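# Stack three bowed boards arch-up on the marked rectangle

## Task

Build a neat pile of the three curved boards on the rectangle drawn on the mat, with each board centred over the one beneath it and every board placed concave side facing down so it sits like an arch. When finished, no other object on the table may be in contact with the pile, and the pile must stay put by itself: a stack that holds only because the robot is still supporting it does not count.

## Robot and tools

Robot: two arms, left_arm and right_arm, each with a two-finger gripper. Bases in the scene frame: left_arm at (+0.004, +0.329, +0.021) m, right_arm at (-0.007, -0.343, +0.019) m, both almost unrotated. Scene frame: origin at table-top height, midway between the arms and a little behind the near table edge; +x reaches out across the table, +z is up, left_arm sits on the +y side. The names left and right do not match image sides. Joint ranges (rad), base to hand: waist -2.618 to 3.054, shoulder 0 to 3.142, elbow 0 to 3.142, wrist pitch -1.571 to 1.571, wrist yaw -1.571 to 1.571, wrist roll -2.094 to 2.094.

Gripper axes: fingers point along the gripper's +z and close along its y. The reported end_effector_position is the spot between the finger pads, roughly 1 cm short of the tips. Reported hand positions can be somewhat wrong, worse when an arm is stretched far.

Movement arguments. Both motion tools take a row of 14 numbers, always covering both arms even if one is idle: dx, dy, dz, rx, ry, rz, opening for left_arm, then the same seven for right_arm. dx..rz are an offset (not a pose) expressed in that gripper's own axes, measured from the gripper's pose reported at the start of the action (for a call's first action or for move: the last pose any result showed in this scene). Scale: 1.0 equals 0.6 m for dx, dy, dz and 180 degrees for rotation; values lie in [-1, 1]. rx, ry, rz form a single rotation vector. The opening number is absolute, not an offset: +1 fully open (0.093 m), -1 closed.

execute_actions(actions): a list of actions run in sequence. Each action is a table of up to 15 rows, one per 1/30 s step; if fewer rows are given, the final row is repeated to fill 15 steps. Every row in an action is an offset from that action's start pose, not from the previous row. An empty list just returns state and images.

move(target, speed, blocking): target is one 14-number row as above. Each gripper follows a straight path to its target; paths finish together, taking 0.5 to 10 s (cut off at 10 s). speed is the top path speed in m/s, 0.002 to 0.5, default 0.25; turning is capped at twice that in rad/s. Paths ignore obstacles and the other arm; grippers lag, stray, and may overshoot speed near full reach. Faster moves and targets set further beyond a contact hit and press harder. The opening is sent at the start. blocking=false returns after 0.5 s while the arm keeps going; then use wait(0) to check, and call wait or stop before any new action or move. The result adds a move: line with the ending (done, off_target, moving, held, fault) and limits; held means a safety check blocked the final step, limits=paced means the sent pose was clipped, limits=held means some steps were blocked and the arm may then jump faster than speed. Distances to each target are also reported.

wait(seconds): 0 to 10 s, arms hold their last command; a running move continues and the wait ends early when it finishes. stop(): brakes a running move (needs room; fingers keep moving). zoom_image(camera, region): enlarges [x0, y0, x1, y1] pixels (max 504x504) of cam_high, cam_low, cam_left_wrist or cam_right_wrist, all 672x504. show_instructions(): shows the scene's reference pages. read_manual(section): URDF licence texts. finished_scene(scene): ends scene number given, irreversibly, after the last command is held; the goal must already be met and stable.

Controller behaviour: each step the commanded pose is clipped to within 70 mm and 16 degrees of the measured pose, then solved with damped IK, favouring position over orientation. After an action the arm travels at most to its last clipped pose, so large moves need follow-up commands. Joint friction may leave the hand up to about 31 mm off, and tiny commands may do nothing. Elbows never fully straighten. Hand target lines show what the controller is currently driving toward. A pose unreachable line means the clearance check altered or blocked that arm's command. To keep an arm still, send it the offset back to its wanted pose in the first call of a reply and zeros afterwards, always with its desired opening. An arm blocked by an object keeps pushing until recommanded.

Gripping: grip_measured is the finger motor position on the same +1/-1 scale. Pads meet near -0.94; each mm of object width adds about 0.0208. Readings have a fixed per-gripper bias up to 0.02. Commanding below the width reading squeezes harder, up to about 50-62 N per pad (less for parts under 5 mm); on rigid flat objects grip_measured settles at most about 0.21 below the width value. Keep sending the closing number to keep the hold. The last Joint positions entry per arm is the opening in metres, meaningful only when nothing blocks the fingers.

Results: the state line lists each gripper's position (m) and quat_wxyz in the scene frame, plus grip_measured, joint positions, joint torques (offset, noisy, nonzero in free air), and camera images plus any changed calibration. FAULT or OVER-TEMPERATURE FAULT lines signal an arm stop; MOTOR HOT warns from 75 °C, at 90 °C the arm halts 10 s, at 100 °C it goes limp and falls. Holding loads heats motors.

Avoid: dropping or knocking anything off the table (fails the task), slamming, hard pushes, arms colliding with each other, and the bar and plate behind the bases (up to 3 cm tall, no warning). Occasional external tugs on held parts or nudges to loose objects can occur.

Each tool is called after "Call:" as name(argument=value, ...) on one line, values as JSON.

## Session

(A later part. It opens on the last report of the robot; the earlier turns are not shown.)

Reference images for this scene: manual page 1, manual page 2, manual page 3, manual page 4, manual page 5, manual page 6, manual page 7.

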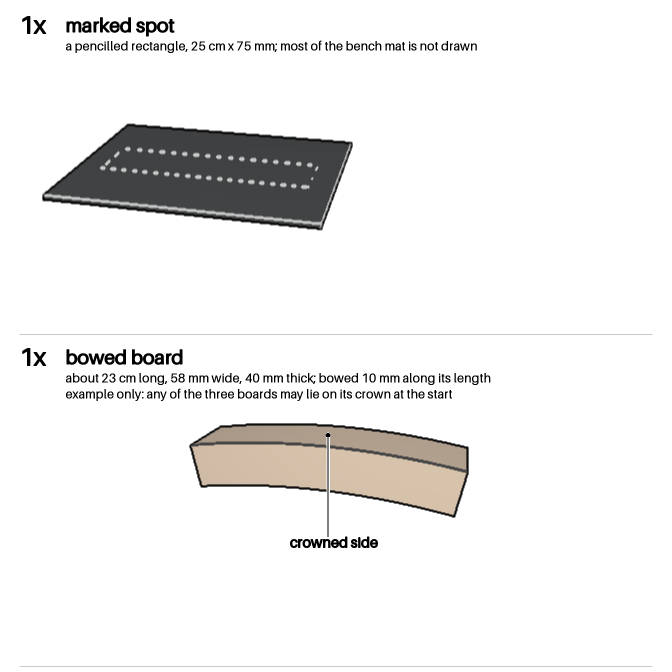

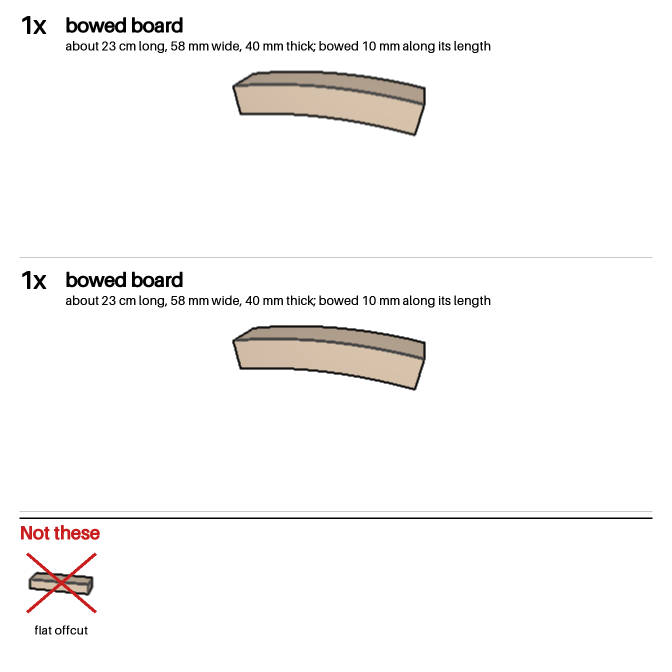

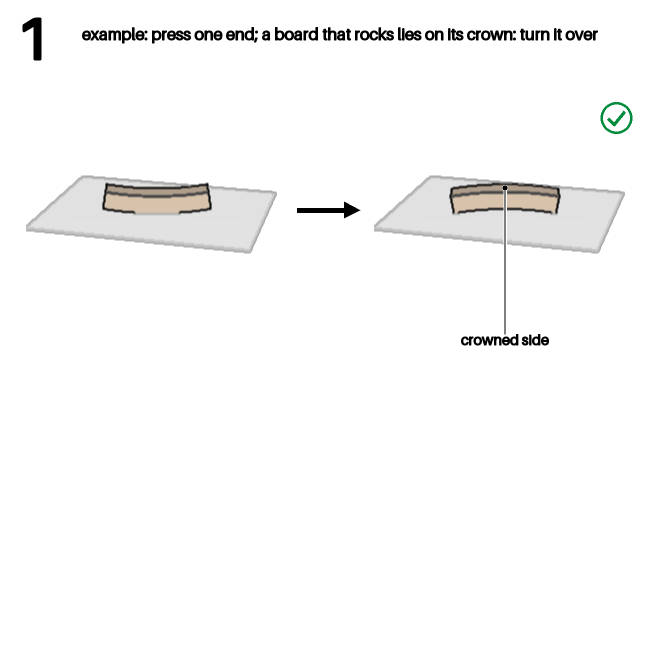

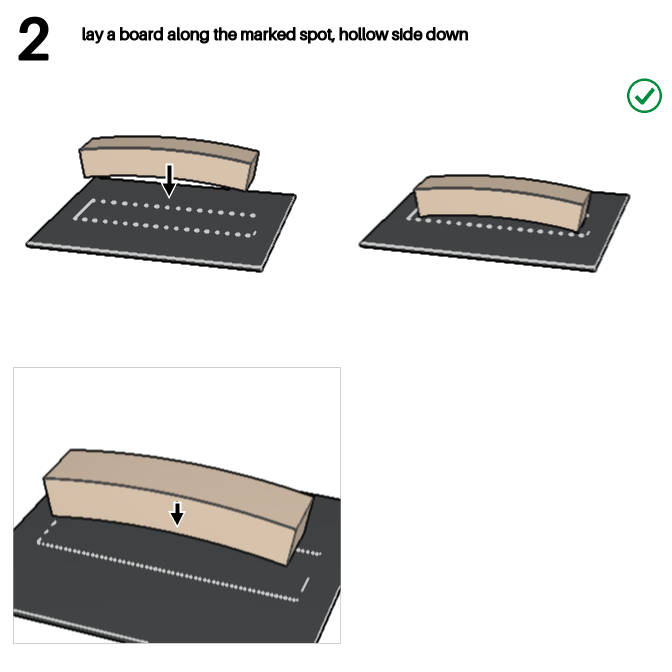

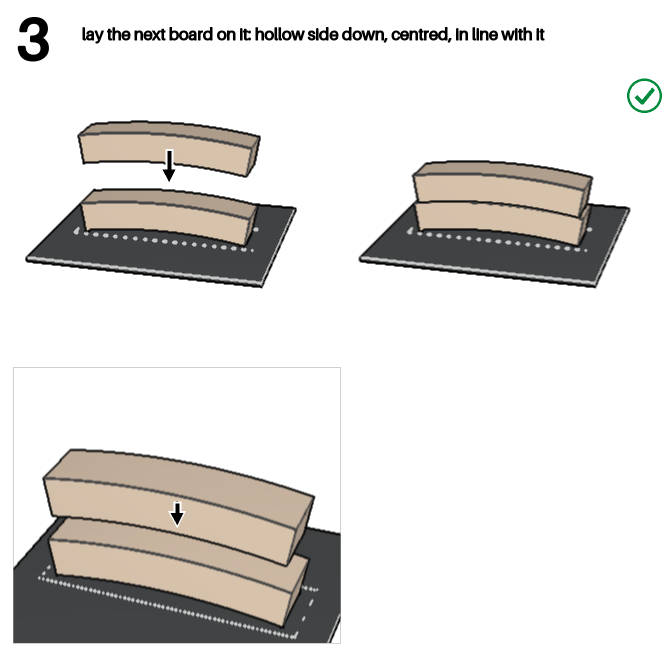

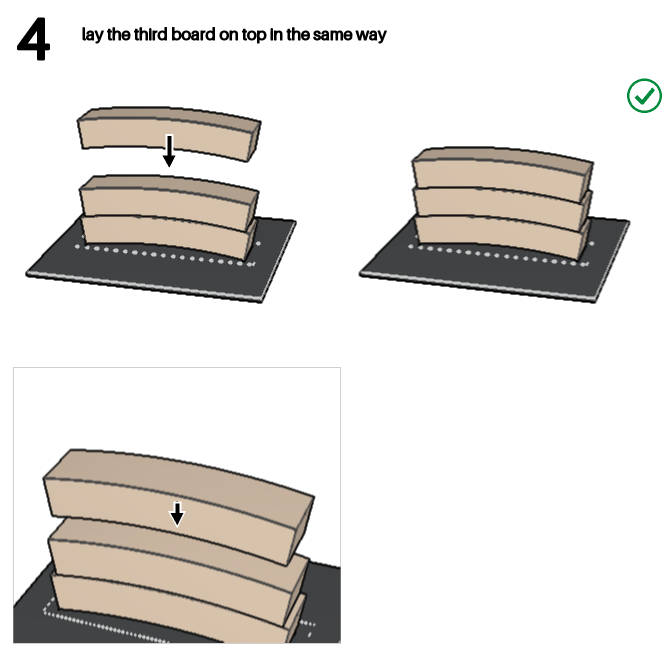

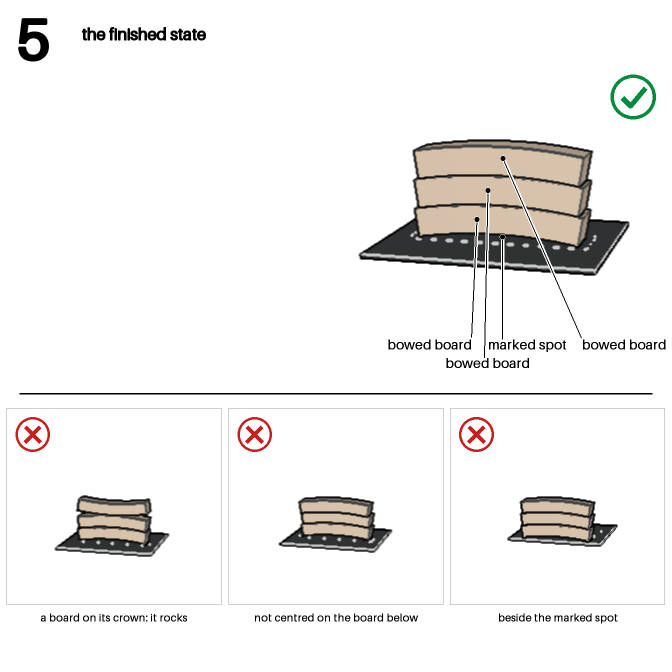

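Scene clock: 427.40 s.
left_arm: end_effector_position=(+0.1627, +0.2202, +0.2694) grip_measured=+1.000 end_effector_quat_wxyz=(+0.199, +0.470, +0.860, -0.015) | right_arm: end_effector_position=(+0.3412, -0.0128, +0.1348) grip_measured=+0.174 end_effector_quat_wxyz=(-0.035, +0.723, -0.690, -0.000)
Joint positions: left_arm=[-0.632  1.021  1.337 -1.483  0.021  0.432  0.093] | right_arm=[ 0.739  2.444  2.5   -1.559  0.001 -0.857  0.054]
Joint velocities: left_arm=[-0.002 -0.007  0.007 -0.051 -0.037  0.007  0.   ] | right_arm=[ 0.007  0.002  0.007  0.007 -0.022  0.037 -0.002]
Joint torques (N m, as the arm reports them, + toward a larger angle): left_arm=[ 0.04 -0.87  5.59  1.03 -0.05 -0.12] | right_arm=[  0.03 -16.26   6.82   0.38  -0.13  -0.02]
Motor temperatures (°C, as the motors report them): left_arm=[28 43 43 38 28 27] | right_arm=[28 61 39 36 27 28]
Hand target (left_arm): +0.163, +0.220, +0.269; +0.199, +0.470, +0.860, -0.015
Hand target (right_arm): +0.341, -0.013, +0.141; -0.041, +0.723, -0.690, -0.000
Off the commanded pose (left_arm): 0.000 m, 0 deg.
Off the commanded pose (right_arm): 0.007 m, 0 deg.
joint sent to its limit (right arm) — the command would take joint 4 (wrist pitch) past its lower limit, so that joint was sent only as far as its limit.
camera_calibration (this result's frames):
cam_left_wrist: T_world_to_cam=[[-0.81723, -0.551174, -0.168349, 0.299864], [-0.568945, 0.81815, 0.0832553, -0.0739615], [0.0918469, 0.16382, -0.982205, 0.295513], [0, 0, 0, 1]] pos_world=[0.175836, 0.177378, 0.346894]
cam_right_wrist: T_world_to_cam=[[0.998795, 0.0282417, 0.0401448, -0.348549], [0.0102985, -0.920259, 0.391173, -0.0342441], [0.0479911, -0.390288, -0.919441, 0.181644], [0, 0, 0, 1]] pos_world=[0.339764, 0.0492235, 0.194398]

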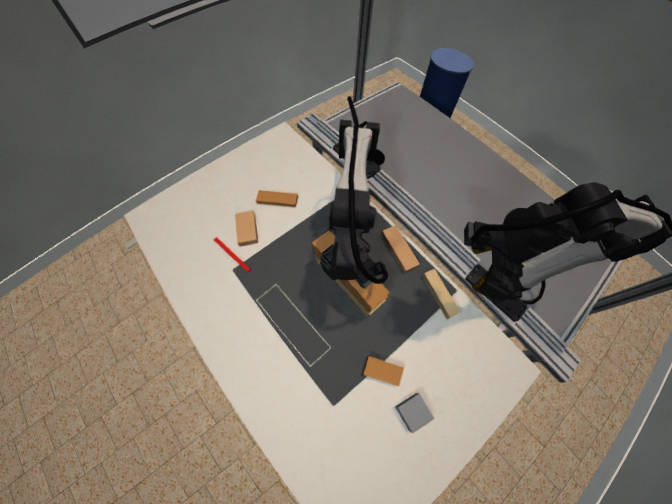

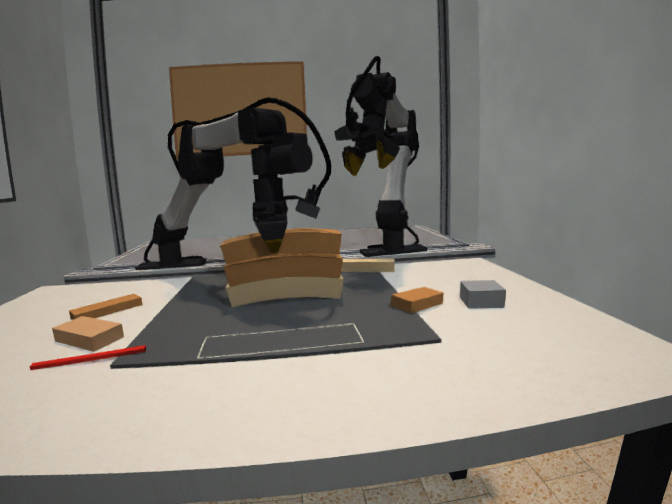

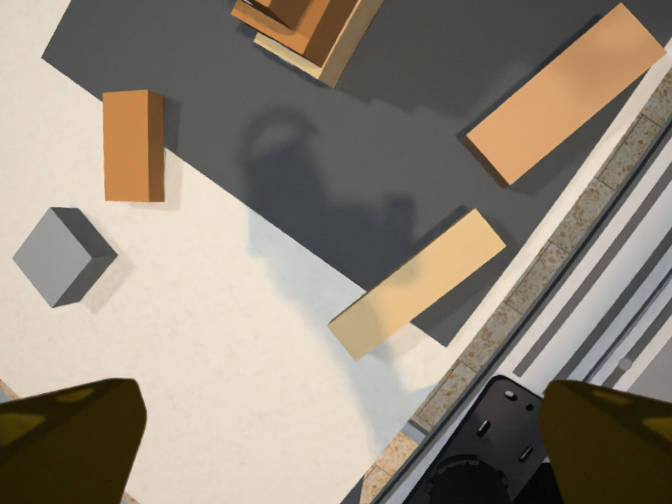

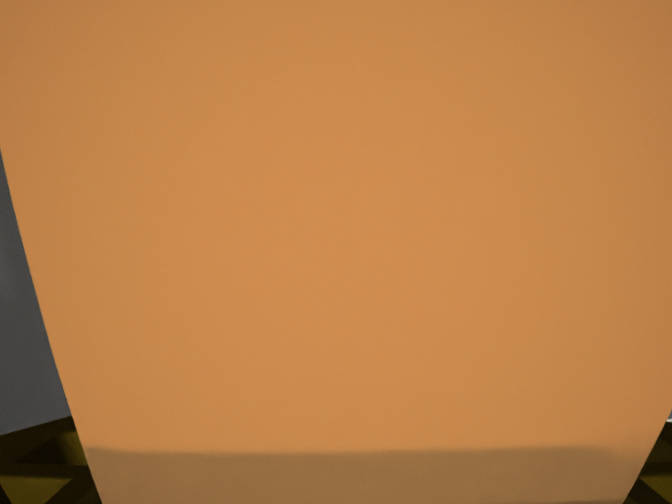

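Call:
execute_actions(actions=[[[0,0,0,0,0,0,1,-0.021,0.006,-0.011,0,0,0,-0.25]],[[0,0,0,0,0,0,1,0,0,-0.011,0,0,0,-0.25]]])

Call:
zoom_image(camera="cam_low", region=[150,150,400,380])

Scene clock: 429.90 s.
left_arm: end_effector_position=(+0.1627, +0.2202, +0.2694) grip_measured=+1.000 end_effector_quat_wxyz=(+0.199, +0.470, +0.860, -0.015) | right_arm: end_effector_position=(+0.3350, -0.0064, +0.1348) grip_measured=+0.174 end_effector_quat_wxyz=(-0.035, +0.723, -0.690, -0.000)
Joint positions: left_arm=[-0.632  1.021  1.337 -1.483  0.021  0.432  0.093] | right_arm=[ 0.758  2.444  2.5   -1.559  0.003 -0.84   0.054]
Joint velocities: left_arm=[-0.022  0.002  0.002 -0.037 -0.022 -0.037  0.   ] | right_arm=[-0.002  0.007  0.007  0.022  0.022 -0.11  -0.   ]
Joint torques (N m, as the arm reports them, + toward a larger angle): left_arm=[ 0.01 -1.11  5.74  0.98 -0.03 -0.08] | right_arm=[ -0.09 -16.17   6.89   0.43  -0.14   0.06]
Motor temperatures (°C, as the motors report them): left_arm=[28 43 43 38 28 27] | right_arm=[28 61 39 36 27 28]
Hand target (left_arm): +0.163, +0.220, +0.269; +0.199, +0.470, +0.860, -0.015
Hand target (right_arm): +0.335, -0.007, +0.141; -0.041, +0.723, -0.689, +0.000
Off the commanded pose (left_arm): 0.000 m, 0 deg.
Off the commanded pose (right_arm): 0.007 m, 0 deg.
joint sent to its limit (right arm) — the command would take joint 4 (wrist pitch) past its lower limit, so that joint was sent only as far as its limit.
camera_calibration (this result's frames):
cam_left_wrist: T_world_to_cam=[[-0.81723, -0.551174, -0.168349, 0.299864], [-0.568945, 0.81815, 0.0832553, -0.0739615], [0.0918469, 0.16382, -0.982205, 0.295513], [0, 0, 0, 1]] pos_world=[0.175836, 0.177378, 0.346894]
cam_right_wrist: T_world_to_cam=[[0.99873, 0.0300909, 0.0404156, -0.342558], [0.0118852, -0.92015, 0.391385, -0.0288695], [0.0489655, -0.390407, -0.919339, 0.184139], [0, 0, 0, 1]] pos_world=[0.33345, 0.055633, 0.19443]

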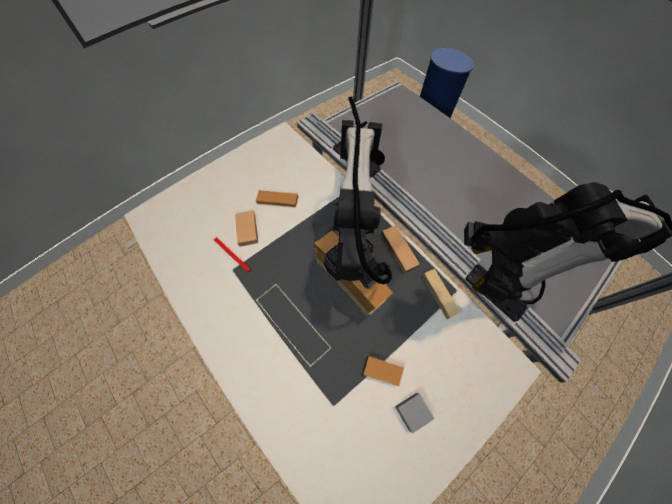

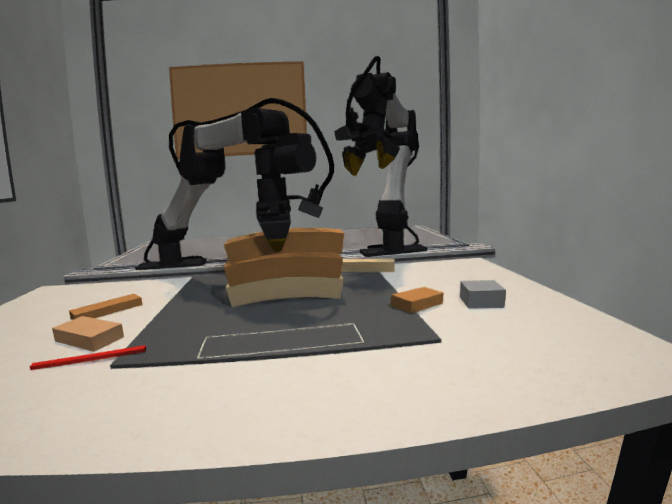

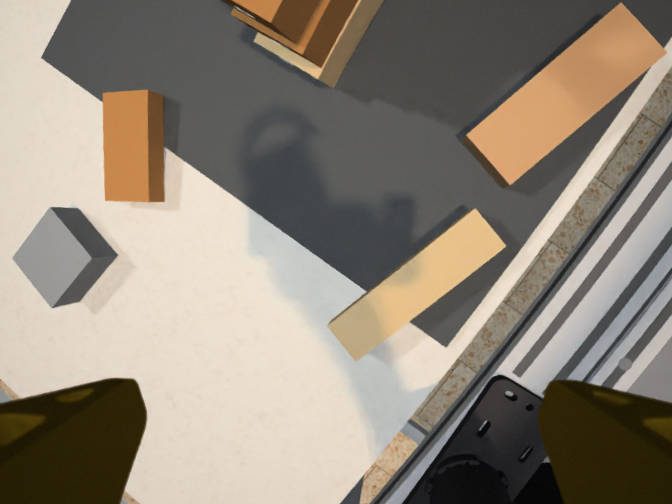

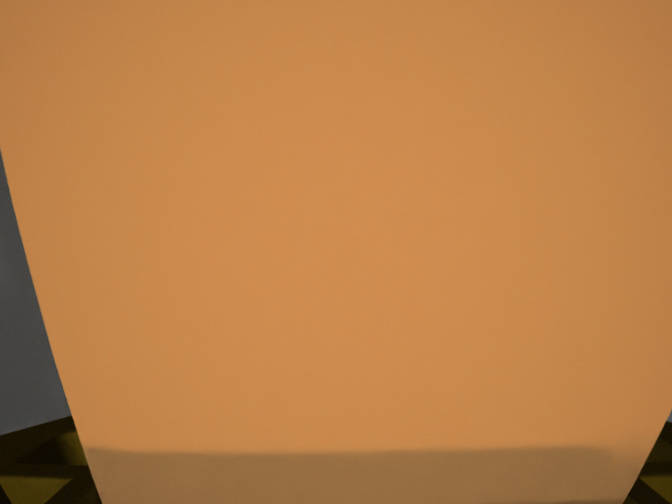

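Region (150, 150, 400, 380) of cam_low's 672x504 image, scaled by 2.016, with more detail than that image has; it fills the top 464 rows of this view, and the rest is white.

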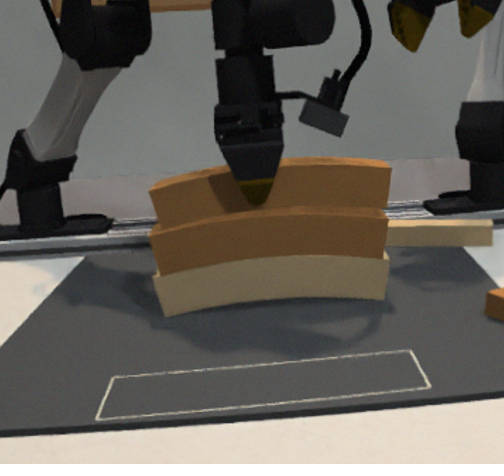

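Call:
execute_actions(actions=[[[0,0,0,0,0,0,1,0,0,0.01,0,0,0,-0.25]],[[0,0,0,0,0,0,1,0,0,0.005,0,0,0,0.1]],[[0,0,0,0,0,0,1,0,0,0,0,0,0,0.4]],[[0,0,0,0,0,0,1,0,0,0,0,0,0,1]],[[0,0,0,0,0,0,1,0,-0.012,0.05,-0.012,0.01,0,1]],[[0,0,0,0,0,0,1,0,0,0,0,0,0,1]]])

Call:
zoom_image(camera="cam_low", region=[150,150,400,380])

Scene clock: 436.80 s.
left_arm: end_effector_position=(+0.1627, +0.2202, +0.2694) grip_measured=+1.000 end_effector_quat_wxyz=(+0.199, +0.470, +0.860, -0.015) | right_arm: end_effector_position=(+0.3384, -0.0045, +0.1052) grip_measured=+0.983 end_effector_quat_wxyz=(-0.010, +0.725, -0.688, +0.003)
Joint positions: left_arm=[-0.632  1.021  1.337 -1.483  0.021  0.432  0.093] | right_arm=[ 0.758  2.519  2.519 -1.554  0.01  -0.845  0.092]
Joint velocities: left_arm=[-0.022 -0.017  0.017 -0.11  -0.007  0.007  0.   ] | right_arm=[ 0.007  0.002 -0.022 -0.007  0.022 -0.037 -0.002]
Joint torques (N m, as the arm reports them, + toward a larger angle): left_arm=[ 0.09 -0.87  5.57  1.02 -0.06 -0.12] | right_arm=[ -0.25 -15.42   6.37   0.34  -0.09  -0.02]
Motor temperatures (°C, as the motors report them): left_arm=[28 43 43 38 28 27] | right_arm=[28 63 39 36 27 28]
Hand target (left_arm): +0.163, +0.220, +0.269; +0.199, +0.470, +0.860, -0.015
Hand target (right_arm): +0.338, -0.005, +0.105; -0.010, +0.725, -0.688, +0.003
Off the commanded pose (left_arm): 0.000 m, 0 deg.
Off the commanded pose (right_arm): 0.000 m, 0 deg.
camera_calibration (this result's frames):
cam_left_wrist: T_world_to_cam=[[-0.81723, -0.551174, -0.168349, 0.299864], [-0.568945, 0.81815, 0.0832553, -0.0739615], [0.0918469, 0.16382, -0.982205, 0.295513], [0, 0, 0, 1]] pos_world=[0.175836, 0.177378, 0.346894]
cam_right_wrist: T_world_to_cam=[[0.999331, 0.0355861, 0.00847998, -0.341647], [0.0285393, -0.903397, 0.427854, -0.0249916], [0.0228865, -0.427326, -0.903808, 0.164488], [0, 0, 0, 1]] pos_world=[0.338367, 0.0598706, 0.162255]

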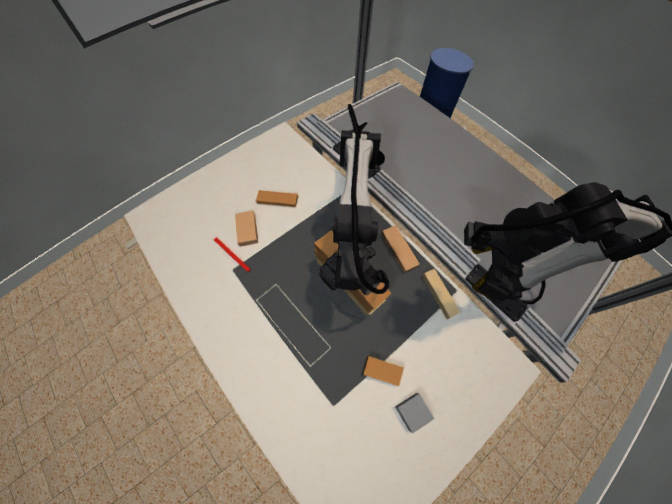

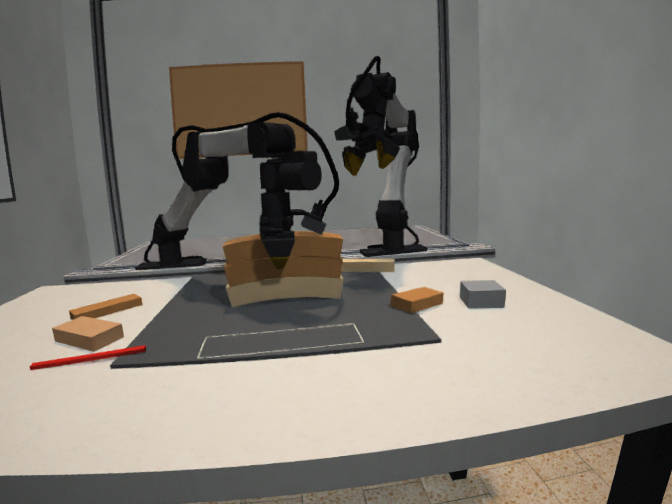

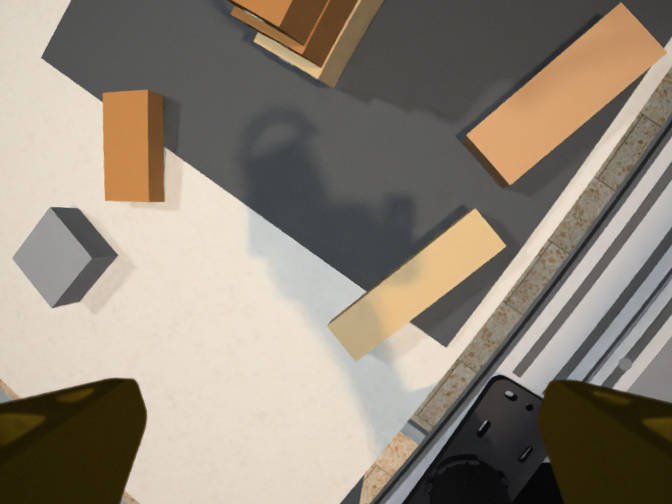

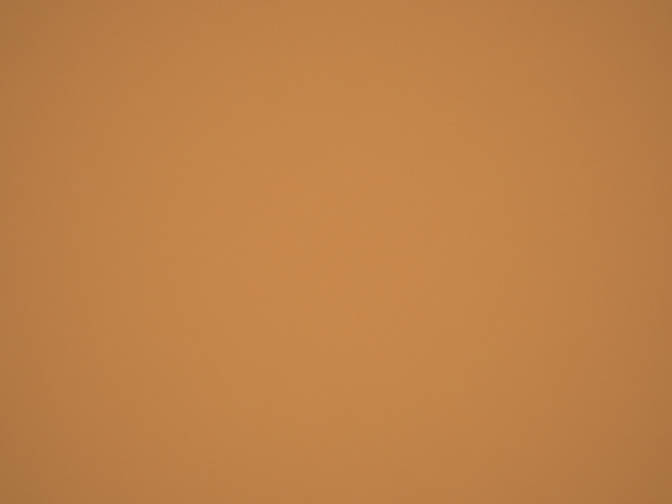

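Region (150, 150, 400, 380) of cam_low's 672x504 image, scaled by 2.016, with more detail than that image has; it fills the top 464 rows of this view, and the rest is white.

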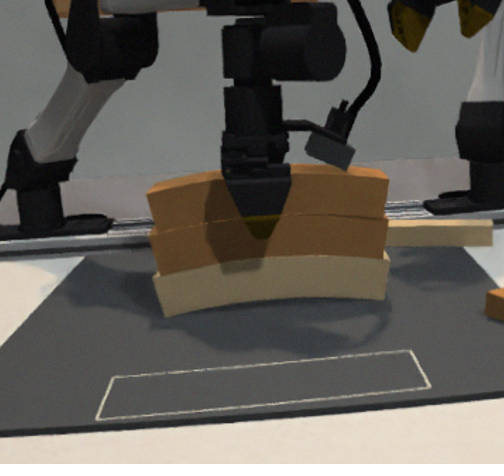

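Call:
execute_actions(actions=[[[0,0,0,0,0,0,1,0,-0.016,0,0,0,0,0.6]],[[0,0,0,0,0,0,1,0,0,0,0,0,0,0.4]]])

Scene clock: 440.37 s.
left_arm: end_effector_position=(+0.1627, +0.2202, +0.2694) grip_measured=+1.000 end_effector_quat_wxyz=(+0.199, +0.470, +0.860, -0.015) | right_arm: end_effector_position=(+0.3411, -0.0003, +0.1124) grip_measured=+0.402 end_effector_quat_wxyz=(-0.023, +0.727, -0.686, -0.000)
Joint positions: left_arm=[-0.632  1.021  1.337 -1.483  0.021  0.432  0.093] | right_arm=[ 0.758  2.524  2.559 -1.562  0.003 -0.85   0.065]
Joint velocities: left_arm=[ 0.007  0.007  0.002  0.022 -0.051  0.081  0.   ] | right_arm=[-0.012  0.002 -0.012  0.022  0.037 -0.007  0.001]
Joint torques (N m, as the arm reports them, + toward a larger angle): left_arm=[-0.03 -1.06  5.42  1.06 -0.06 -0.13] | right_arm=[ -0.31 -15.5    6.82   0.41  -0.02   0.02]
Motor temperatures (°C, as the motors report them): left_arm=[28 43 43 38 28 27] | right_arm=[28 64 39 36 27 28]
Hand target (left_arm): +0.163, +0.220, +0.269; +0.199, +0.470, +0.860, -0.015
Hand target (right_arm): +0.342, -0.001, +0.112; -0.023, +0.727, -0.686, +0.002
Off the commanded pose (left_arm): 0.000 m, 0 deg.
Off the commanded pose (right_arm): 0.001 m, 0 deg.
camera_calibration (this result's frames):
cam_left_wrist: T_world_to_cam=[[-0.81723, -0.551174, -0.168349, 0.299864], [-0.568945, 0.81815, 0.0832553, -0.0739615], [0.0918469, 0.16382, -0.982205, 0.295513], [0, 0, 0, 1]] pos_world=[0.175836, 0.177378, 0.346894]
cam_right_wrist: T_world_to_cam=[[0.998933, 0.0402888, 0.0225612, -0.345941], [0.027617, -0.912855, 0.407349, -0.0217005], [0.0370067, -0.406292, -0.912994, 0.169024], [0, 0, 0, 1]] pos_world=[0.339916, 0.062801, 0.170962]

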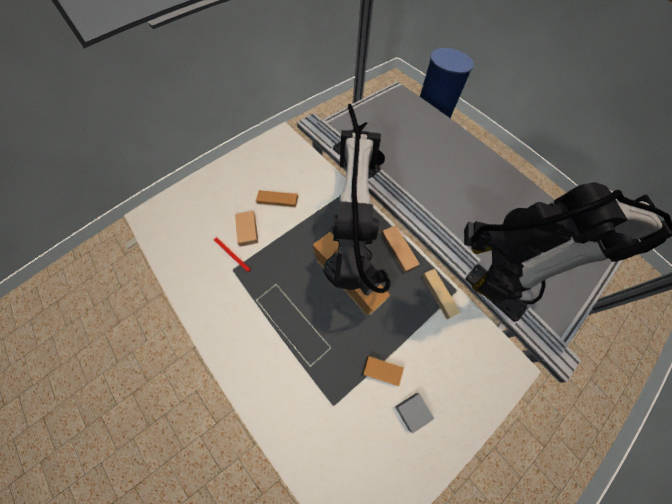

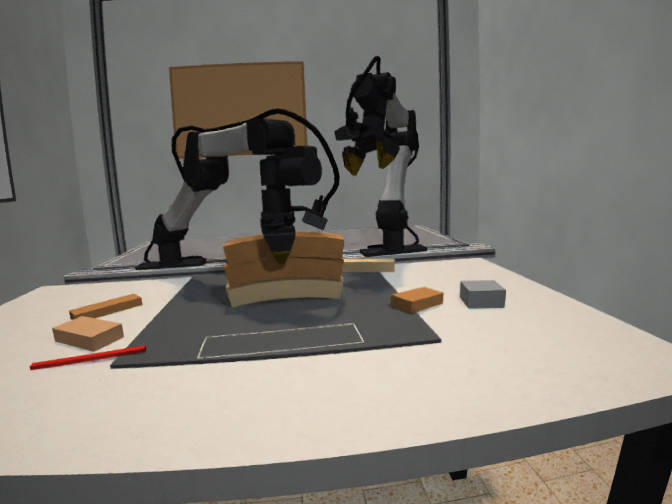

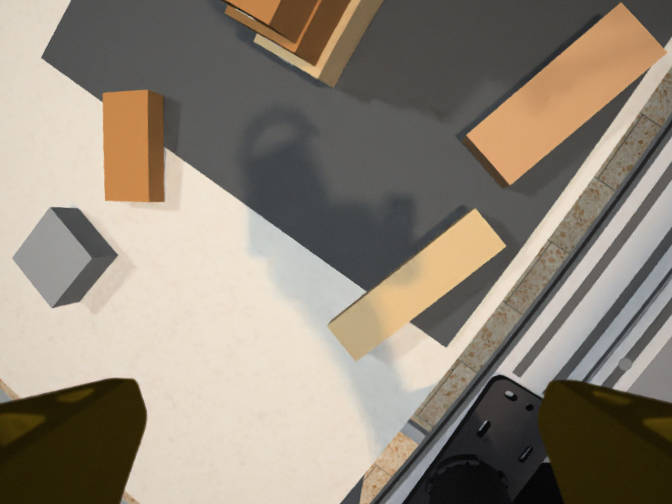

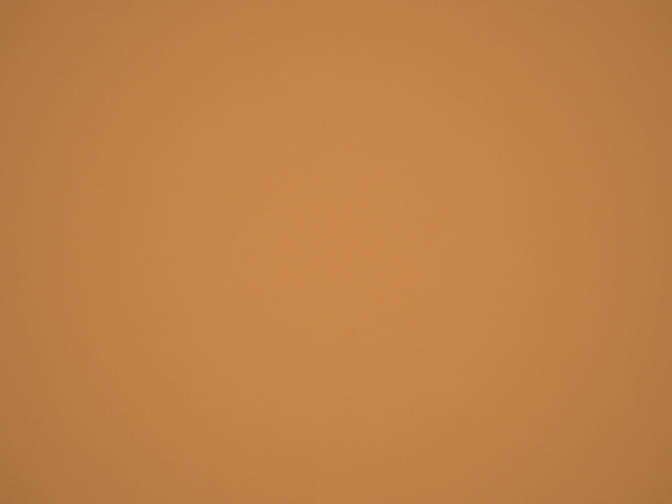

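Call:
execute_actions(actions=[[[0,0,0,0,0,0,1,0,0,0,0,0,0,1]],[[0,0,0,0,0,0,1,0.03,0,-0.09,0,0,0,1]],[[0,0,0,0,0,0,1,0.11,0,-0.02,0,0,0,1]],[[0,0,0,0,0,0,1,0.11,0,0,0,0,0,1]],[[0,0,0,0,0,0,1,0.08,0,0,0,0,0,1]]])

Call:
zoom_image(camera="cam_low", region=[150,150,400,380])

Call:
zoom_image(camera="cam_high", region=[280,210,420,340])

Scene clock: 446.23 s.
left_arm: end_effector_position=(+0.1627, +0.2202, +0.2694) grip_measured=+1.000 end_effector_quat_wxyz=(+0.199, +0.470, +0.860, -0.015) | right_arm: end_effector_position=(+0.3613, -0.2088, +0.1900) grip_measured=+0.983 end_effector_quat_wxyz=(-0.085, +0.702, -0.707, +0.021)
Joint positions: left_arm=[-0.632  1.021  1.337 -1.483  0.021  0.432  0.093] | right_arm=[ 0.317  1.888  1.83  -1.34  -0.031 -1.223  0.092]
Joint velocities: left_arm=[ 0.007 -0.012  0.002 -0.066  0.007 -0.022  0.   ] | right_arm=[ 0.007 -0.002 -0.017 -0.022 -0.022 -0.037 -0.001]
Joint torques (N m, as the arm reports them, + toward a larger angle): left_arm=[-0.23 -1.04  5.61  1.03 -0.02 -0.07] | right_arm=[  0.56 -11.73   5.08   0.68  -0.28  -0.03]
Motor temperatures (°C, as the motors report them): left_arm=[28 43 43 38 28 27] | right_arm=[28 65 38 36 27 28]
Hand target (left_arm): +0.163, +0.220, +0.269; +0.199, +0.470, +0.860, -0.015
Hand target (right_arm): +0.357, -0.206, +0.187; -0.086, +0.708, -0.701, +0.017
Off the commanded pose (left_arm): 0.000 m, 0 deg.
Off the commanded pose (right_arm): 0.007 m, 1 deg.
camera_calibration (this result's frames):
cam_left_wrist: T_world_to_cam=[[-0.81723, -0.551174, -0.168349, 0.299864], [-0.568945, 0.81815, 0.0832553, -0.0739615], [0.0918469, 0.16382, -0.982205, 0.295513], [0, 0, 0, 1]] pos_world=[0.175836, 0.177378, 0.346894]
cam_right_wrist: T_world_to_cam=[[0.989965, -0.0305406, 0.137973, -0.392921], [-0.0770585, -0.935096, 0.345914, -0.199365], [0.118454, -0.353075, -0.928066, 0.138941], [0, 0, 0, 1]] pos_world=[0.357157, -0.149369, 0.252123]

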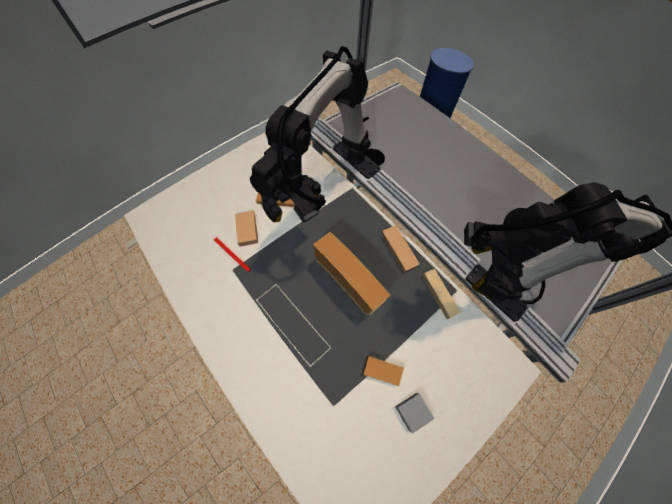

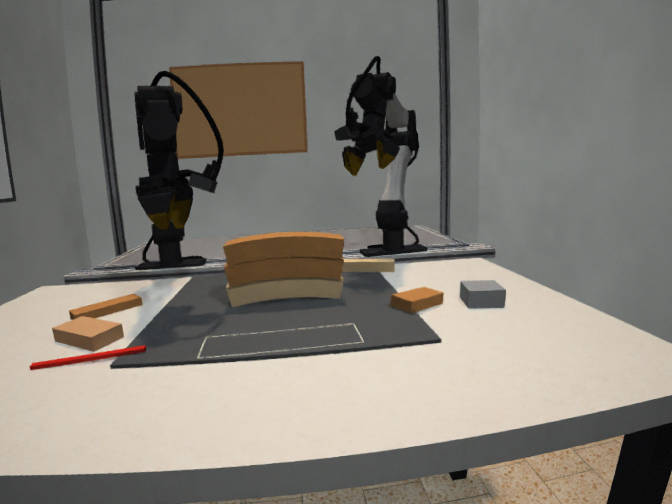

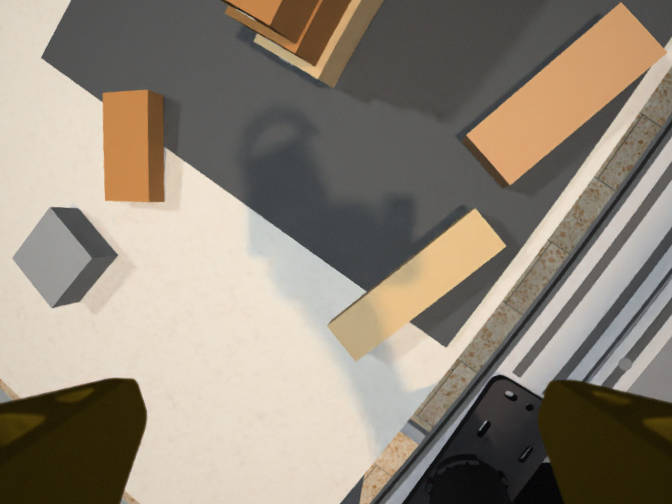

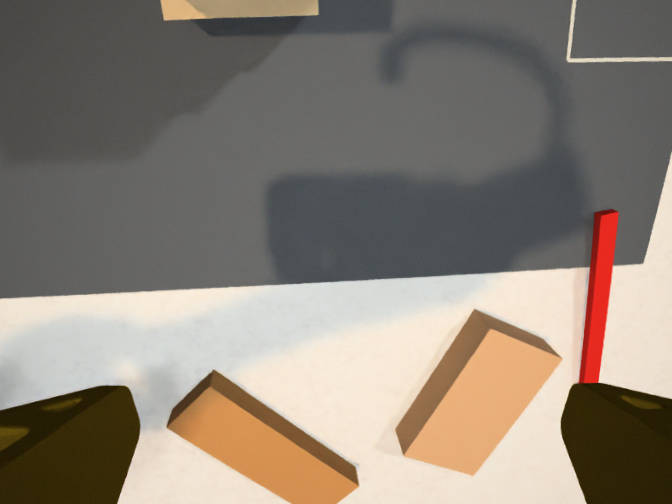

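Region (150, 150, 400, 380) of cam_low's 672x504 image, scaled by 2.016, with more detail than that image has; it fills the top 464 rows of this view, and the rest is white.

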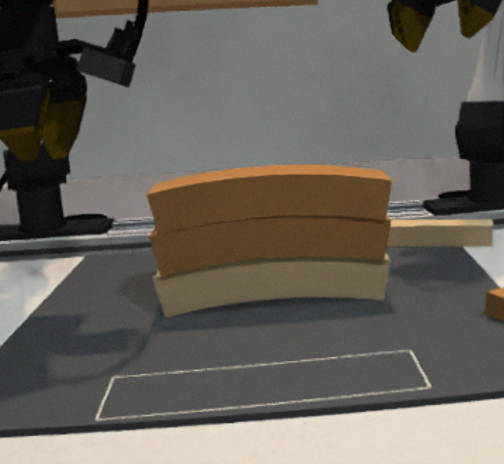

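Region (280, 210, 420, 340) of cam_high's 672x504 image, scaled by 3.600, with more detail than that image has; it fills the top 468 rows of this view, and the rest is white.

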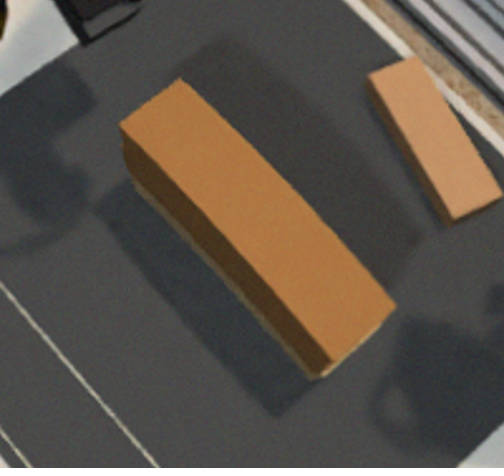

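Call:
move(target=[-0.05,0.017,0.328,-0.179,-0.198,-0.262,-1,-0.068,0.207,0.127,0.261,-0.223,0.438,-1])

Scene clock: 491.07 s.
left_arm: end_effector_position=(+0.2523, +0.1605, +0.1076) grip_measured=-0.988 end_effector_quat_wxyz=(+0.536, -0.001, +0.844, +0.002) | right_arm: end_effector_position=(+0.2501, -0.1582, +0.1116) grip_measured=-1.000 end_effector_quat_wxyz=(+0.538, +0.009, +0.843, +0.021)
Joint positions: left_arm=[-1.115  1.26   0.363  0.138 -0.894 -0.649  0.   ] | right_arm=[1.026 1.327 0.412 0.192 0.885 0.645 0.   ]
Joint velocities: left_arm=[ 0.002  0.012  0.002  0.037 -0.095 -0.007  0.   ] | right_arm=[-0.002 -0.002 -0.012  0.037 -0.007  0.051  0.   ]
Joint torques (N m, as the arm reports them, + toward a larger angle): left_arm=[-1.05 -2.32  4.52  1.56 -0.6  -0.15] | right_arm=[ 0.56 -2.44  5.51  1.58  0.43  0.08]
Motor temperatures (°C, as the motors report them): left_arm=[28 41 43 39 28 27] | right_arm=[28 59 37 36 27 28]
Hand target (left_arm): +0.249, +0.162, +0.102; +0.538, +0.001, +0.843, +0.004
Hand target (right_arm): +0.247, -0.160, +0.102; +0.533, +0.002, +0.846, +0.011
Off the commanded pose (left_arm): 0.008 m, 0 deg.
Off the commanded pose (right_arm): 0.011 m, 3 deg.
move: off_target (right_arm)
camera_calibration (this result's frames):
cam_left_wrist: T_world_to_cam=[[0.00470038, -0.999904, -0.0130236, 0.160946], [-0.778158, 0.00452231, -0.628053, 0.299219], [0.628051, 0.0130865, -0.778062, 0.00508398], [0, 0, 0, 1]] pos_world=[0.22889, 0.15951, 0.193977]
cam_right_wrist: T_world_to_cam=[[0.00935032, -0.997829, -0.0651925, -0.155652], [-0.775716, 0.0339029, -0.630171, 0.303444], [0.631013, 0.0564632, -0.773715, 0.0165613], [0, 0, 0, 1]] pos_world=[0.226391, -0.166536, 0.193888]

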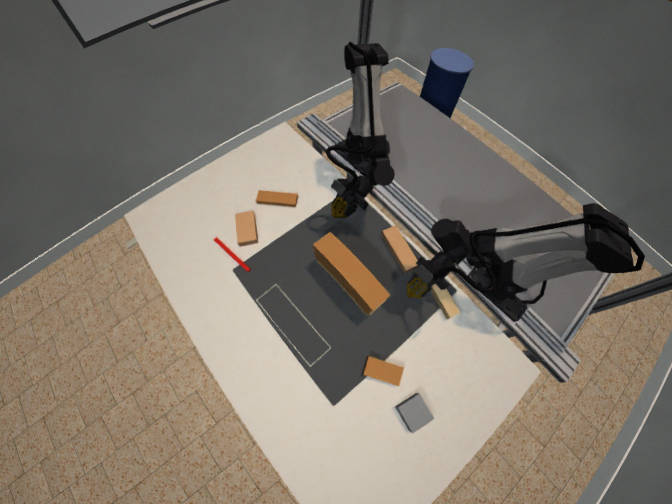

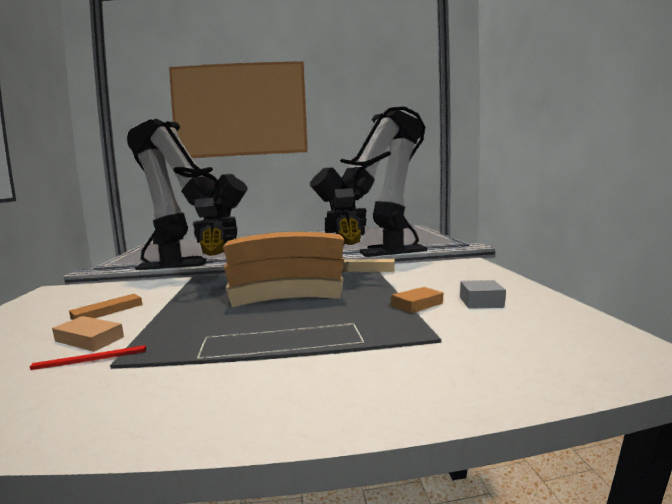

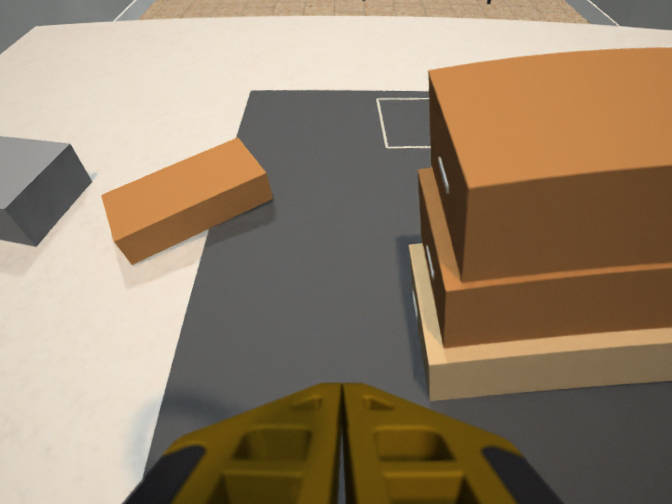

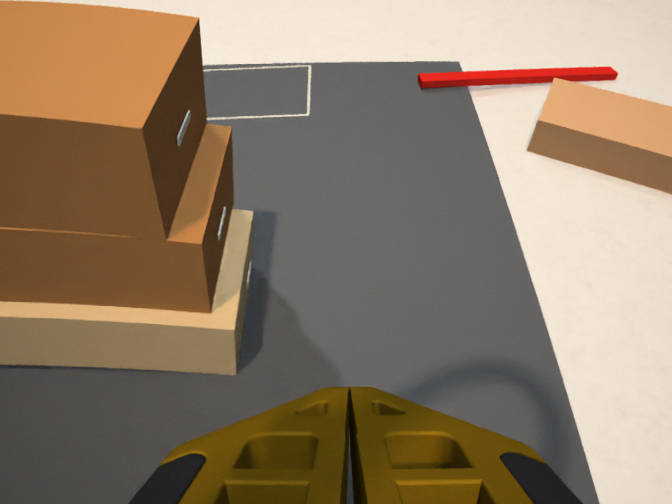

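Call:
move(target=[0.041,-0.217,0.043,0,0,0,1,-0.142,0.006,-0.011,-0.279,0.288,-0.459,1])

Scene clock: 508.30 s.
left_arm: end_effector_position=(+0.2668, +0.0376, +0.0733) grip_measured=+1.000 end_effector_quat_wxyz=(+0.534, -0.000, +0.846, +0.004) | right_arm: end_effector_position=(+0.2800, -0.1554, +0.1959) grip_measured=+0.983 end_effector_quat_wxyz=(-0.013, +0.717, -0.697, +0.006)
Joint positions: left_arm=[-1.275  1.841  0.806  0.1   -0.997 -0.858  0.093] | right_arm=[ 0.566  1.837  1.8   -1.506  0.012 -1.013  0.092]
Joint velocities: left_arm=[ 0.017 -0.017 -0.007 -0.022 -0.081  0.007  0.   ] | right_arm=[ 0.002 -0.002 -0.002  0.037 -0.125 -0.007  0.   ]
Joint torques (N m, as the arm reports them, + toward a larger angle): left_arm=[-0.98 -6.69  7.02  1.01 -0.63 -0.1 ] | right_arm=[-0.08 -7.74  7.71  0.23  0.03 -0.05]
Motor temperatures (°C, as the motors report them): left_arm=[28 42 43 40 29 27] | right_arm=[28 53 37 38 27 28]
Hand target (left_arm): +0.266, +0.031, +0.077; +0.537, -0.000, +0.843, +0.002
Hand target (right_arm): +0.281, -0.156, +0.191; +0.003, +0.720, -0.694, +0.008
Off the commanded pose (left_arm): 0.007 m, 0 deg.
Off the commanded pose (right_arm): 0.005 m, 2 deg.
move: done
camera_calibration (this result's frames):
cam_left_wrist: T_world_to_cam=[[0.00503601, -0.99984, -0.0171412, 0.0377106], [-0.782002, 0.006746, -0.623239, 0.290066], [0.623255, 0.0165431, -0.781843, -0.0276743], [0, 0, 0, 1]] pos_world=[0.243891, 0.0362056, 0.15979]
cam_right_wrist: T_world_to_cam=[[0.999776, 0.0114142, 0.0178036, -0.284356], [0.00269308, -0.903705, 0.428147, -0.191284], [0.0209761, -0.428004, -0.903534, 0.183699], [0, 0, 0, 1]] pos_world=[0.280954, -0.0909946, 0.252938]

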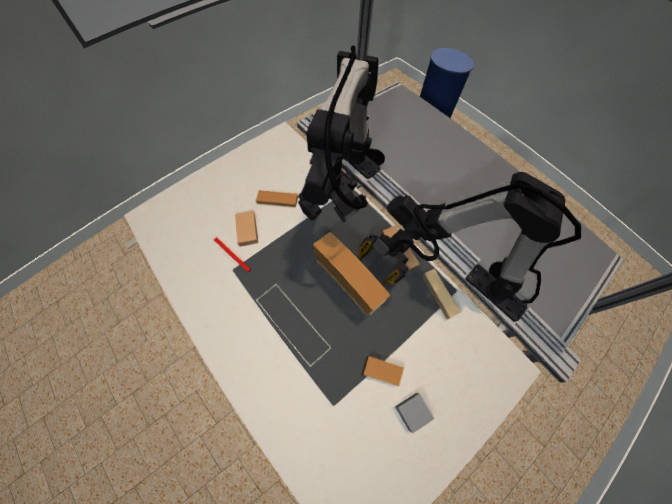

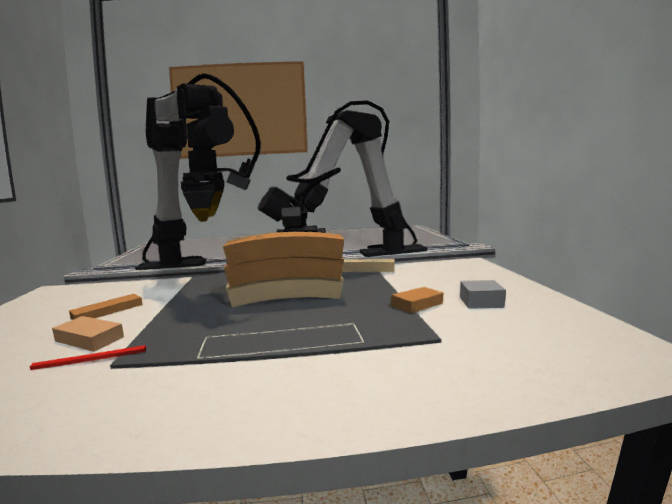

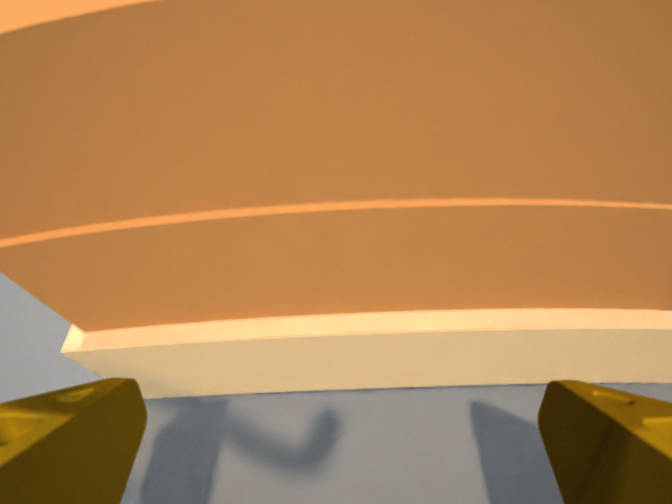

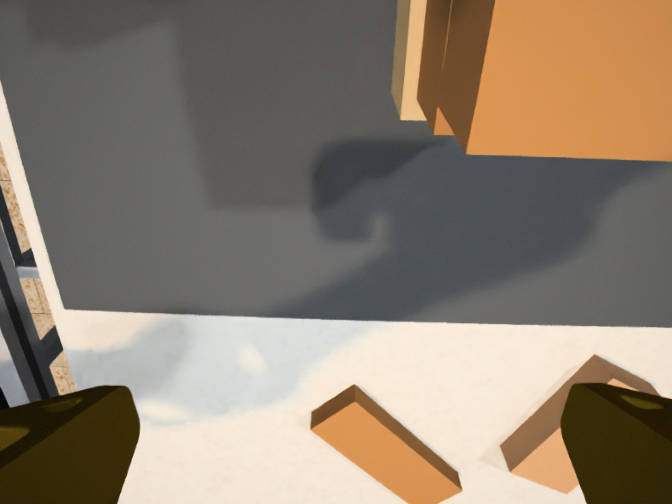

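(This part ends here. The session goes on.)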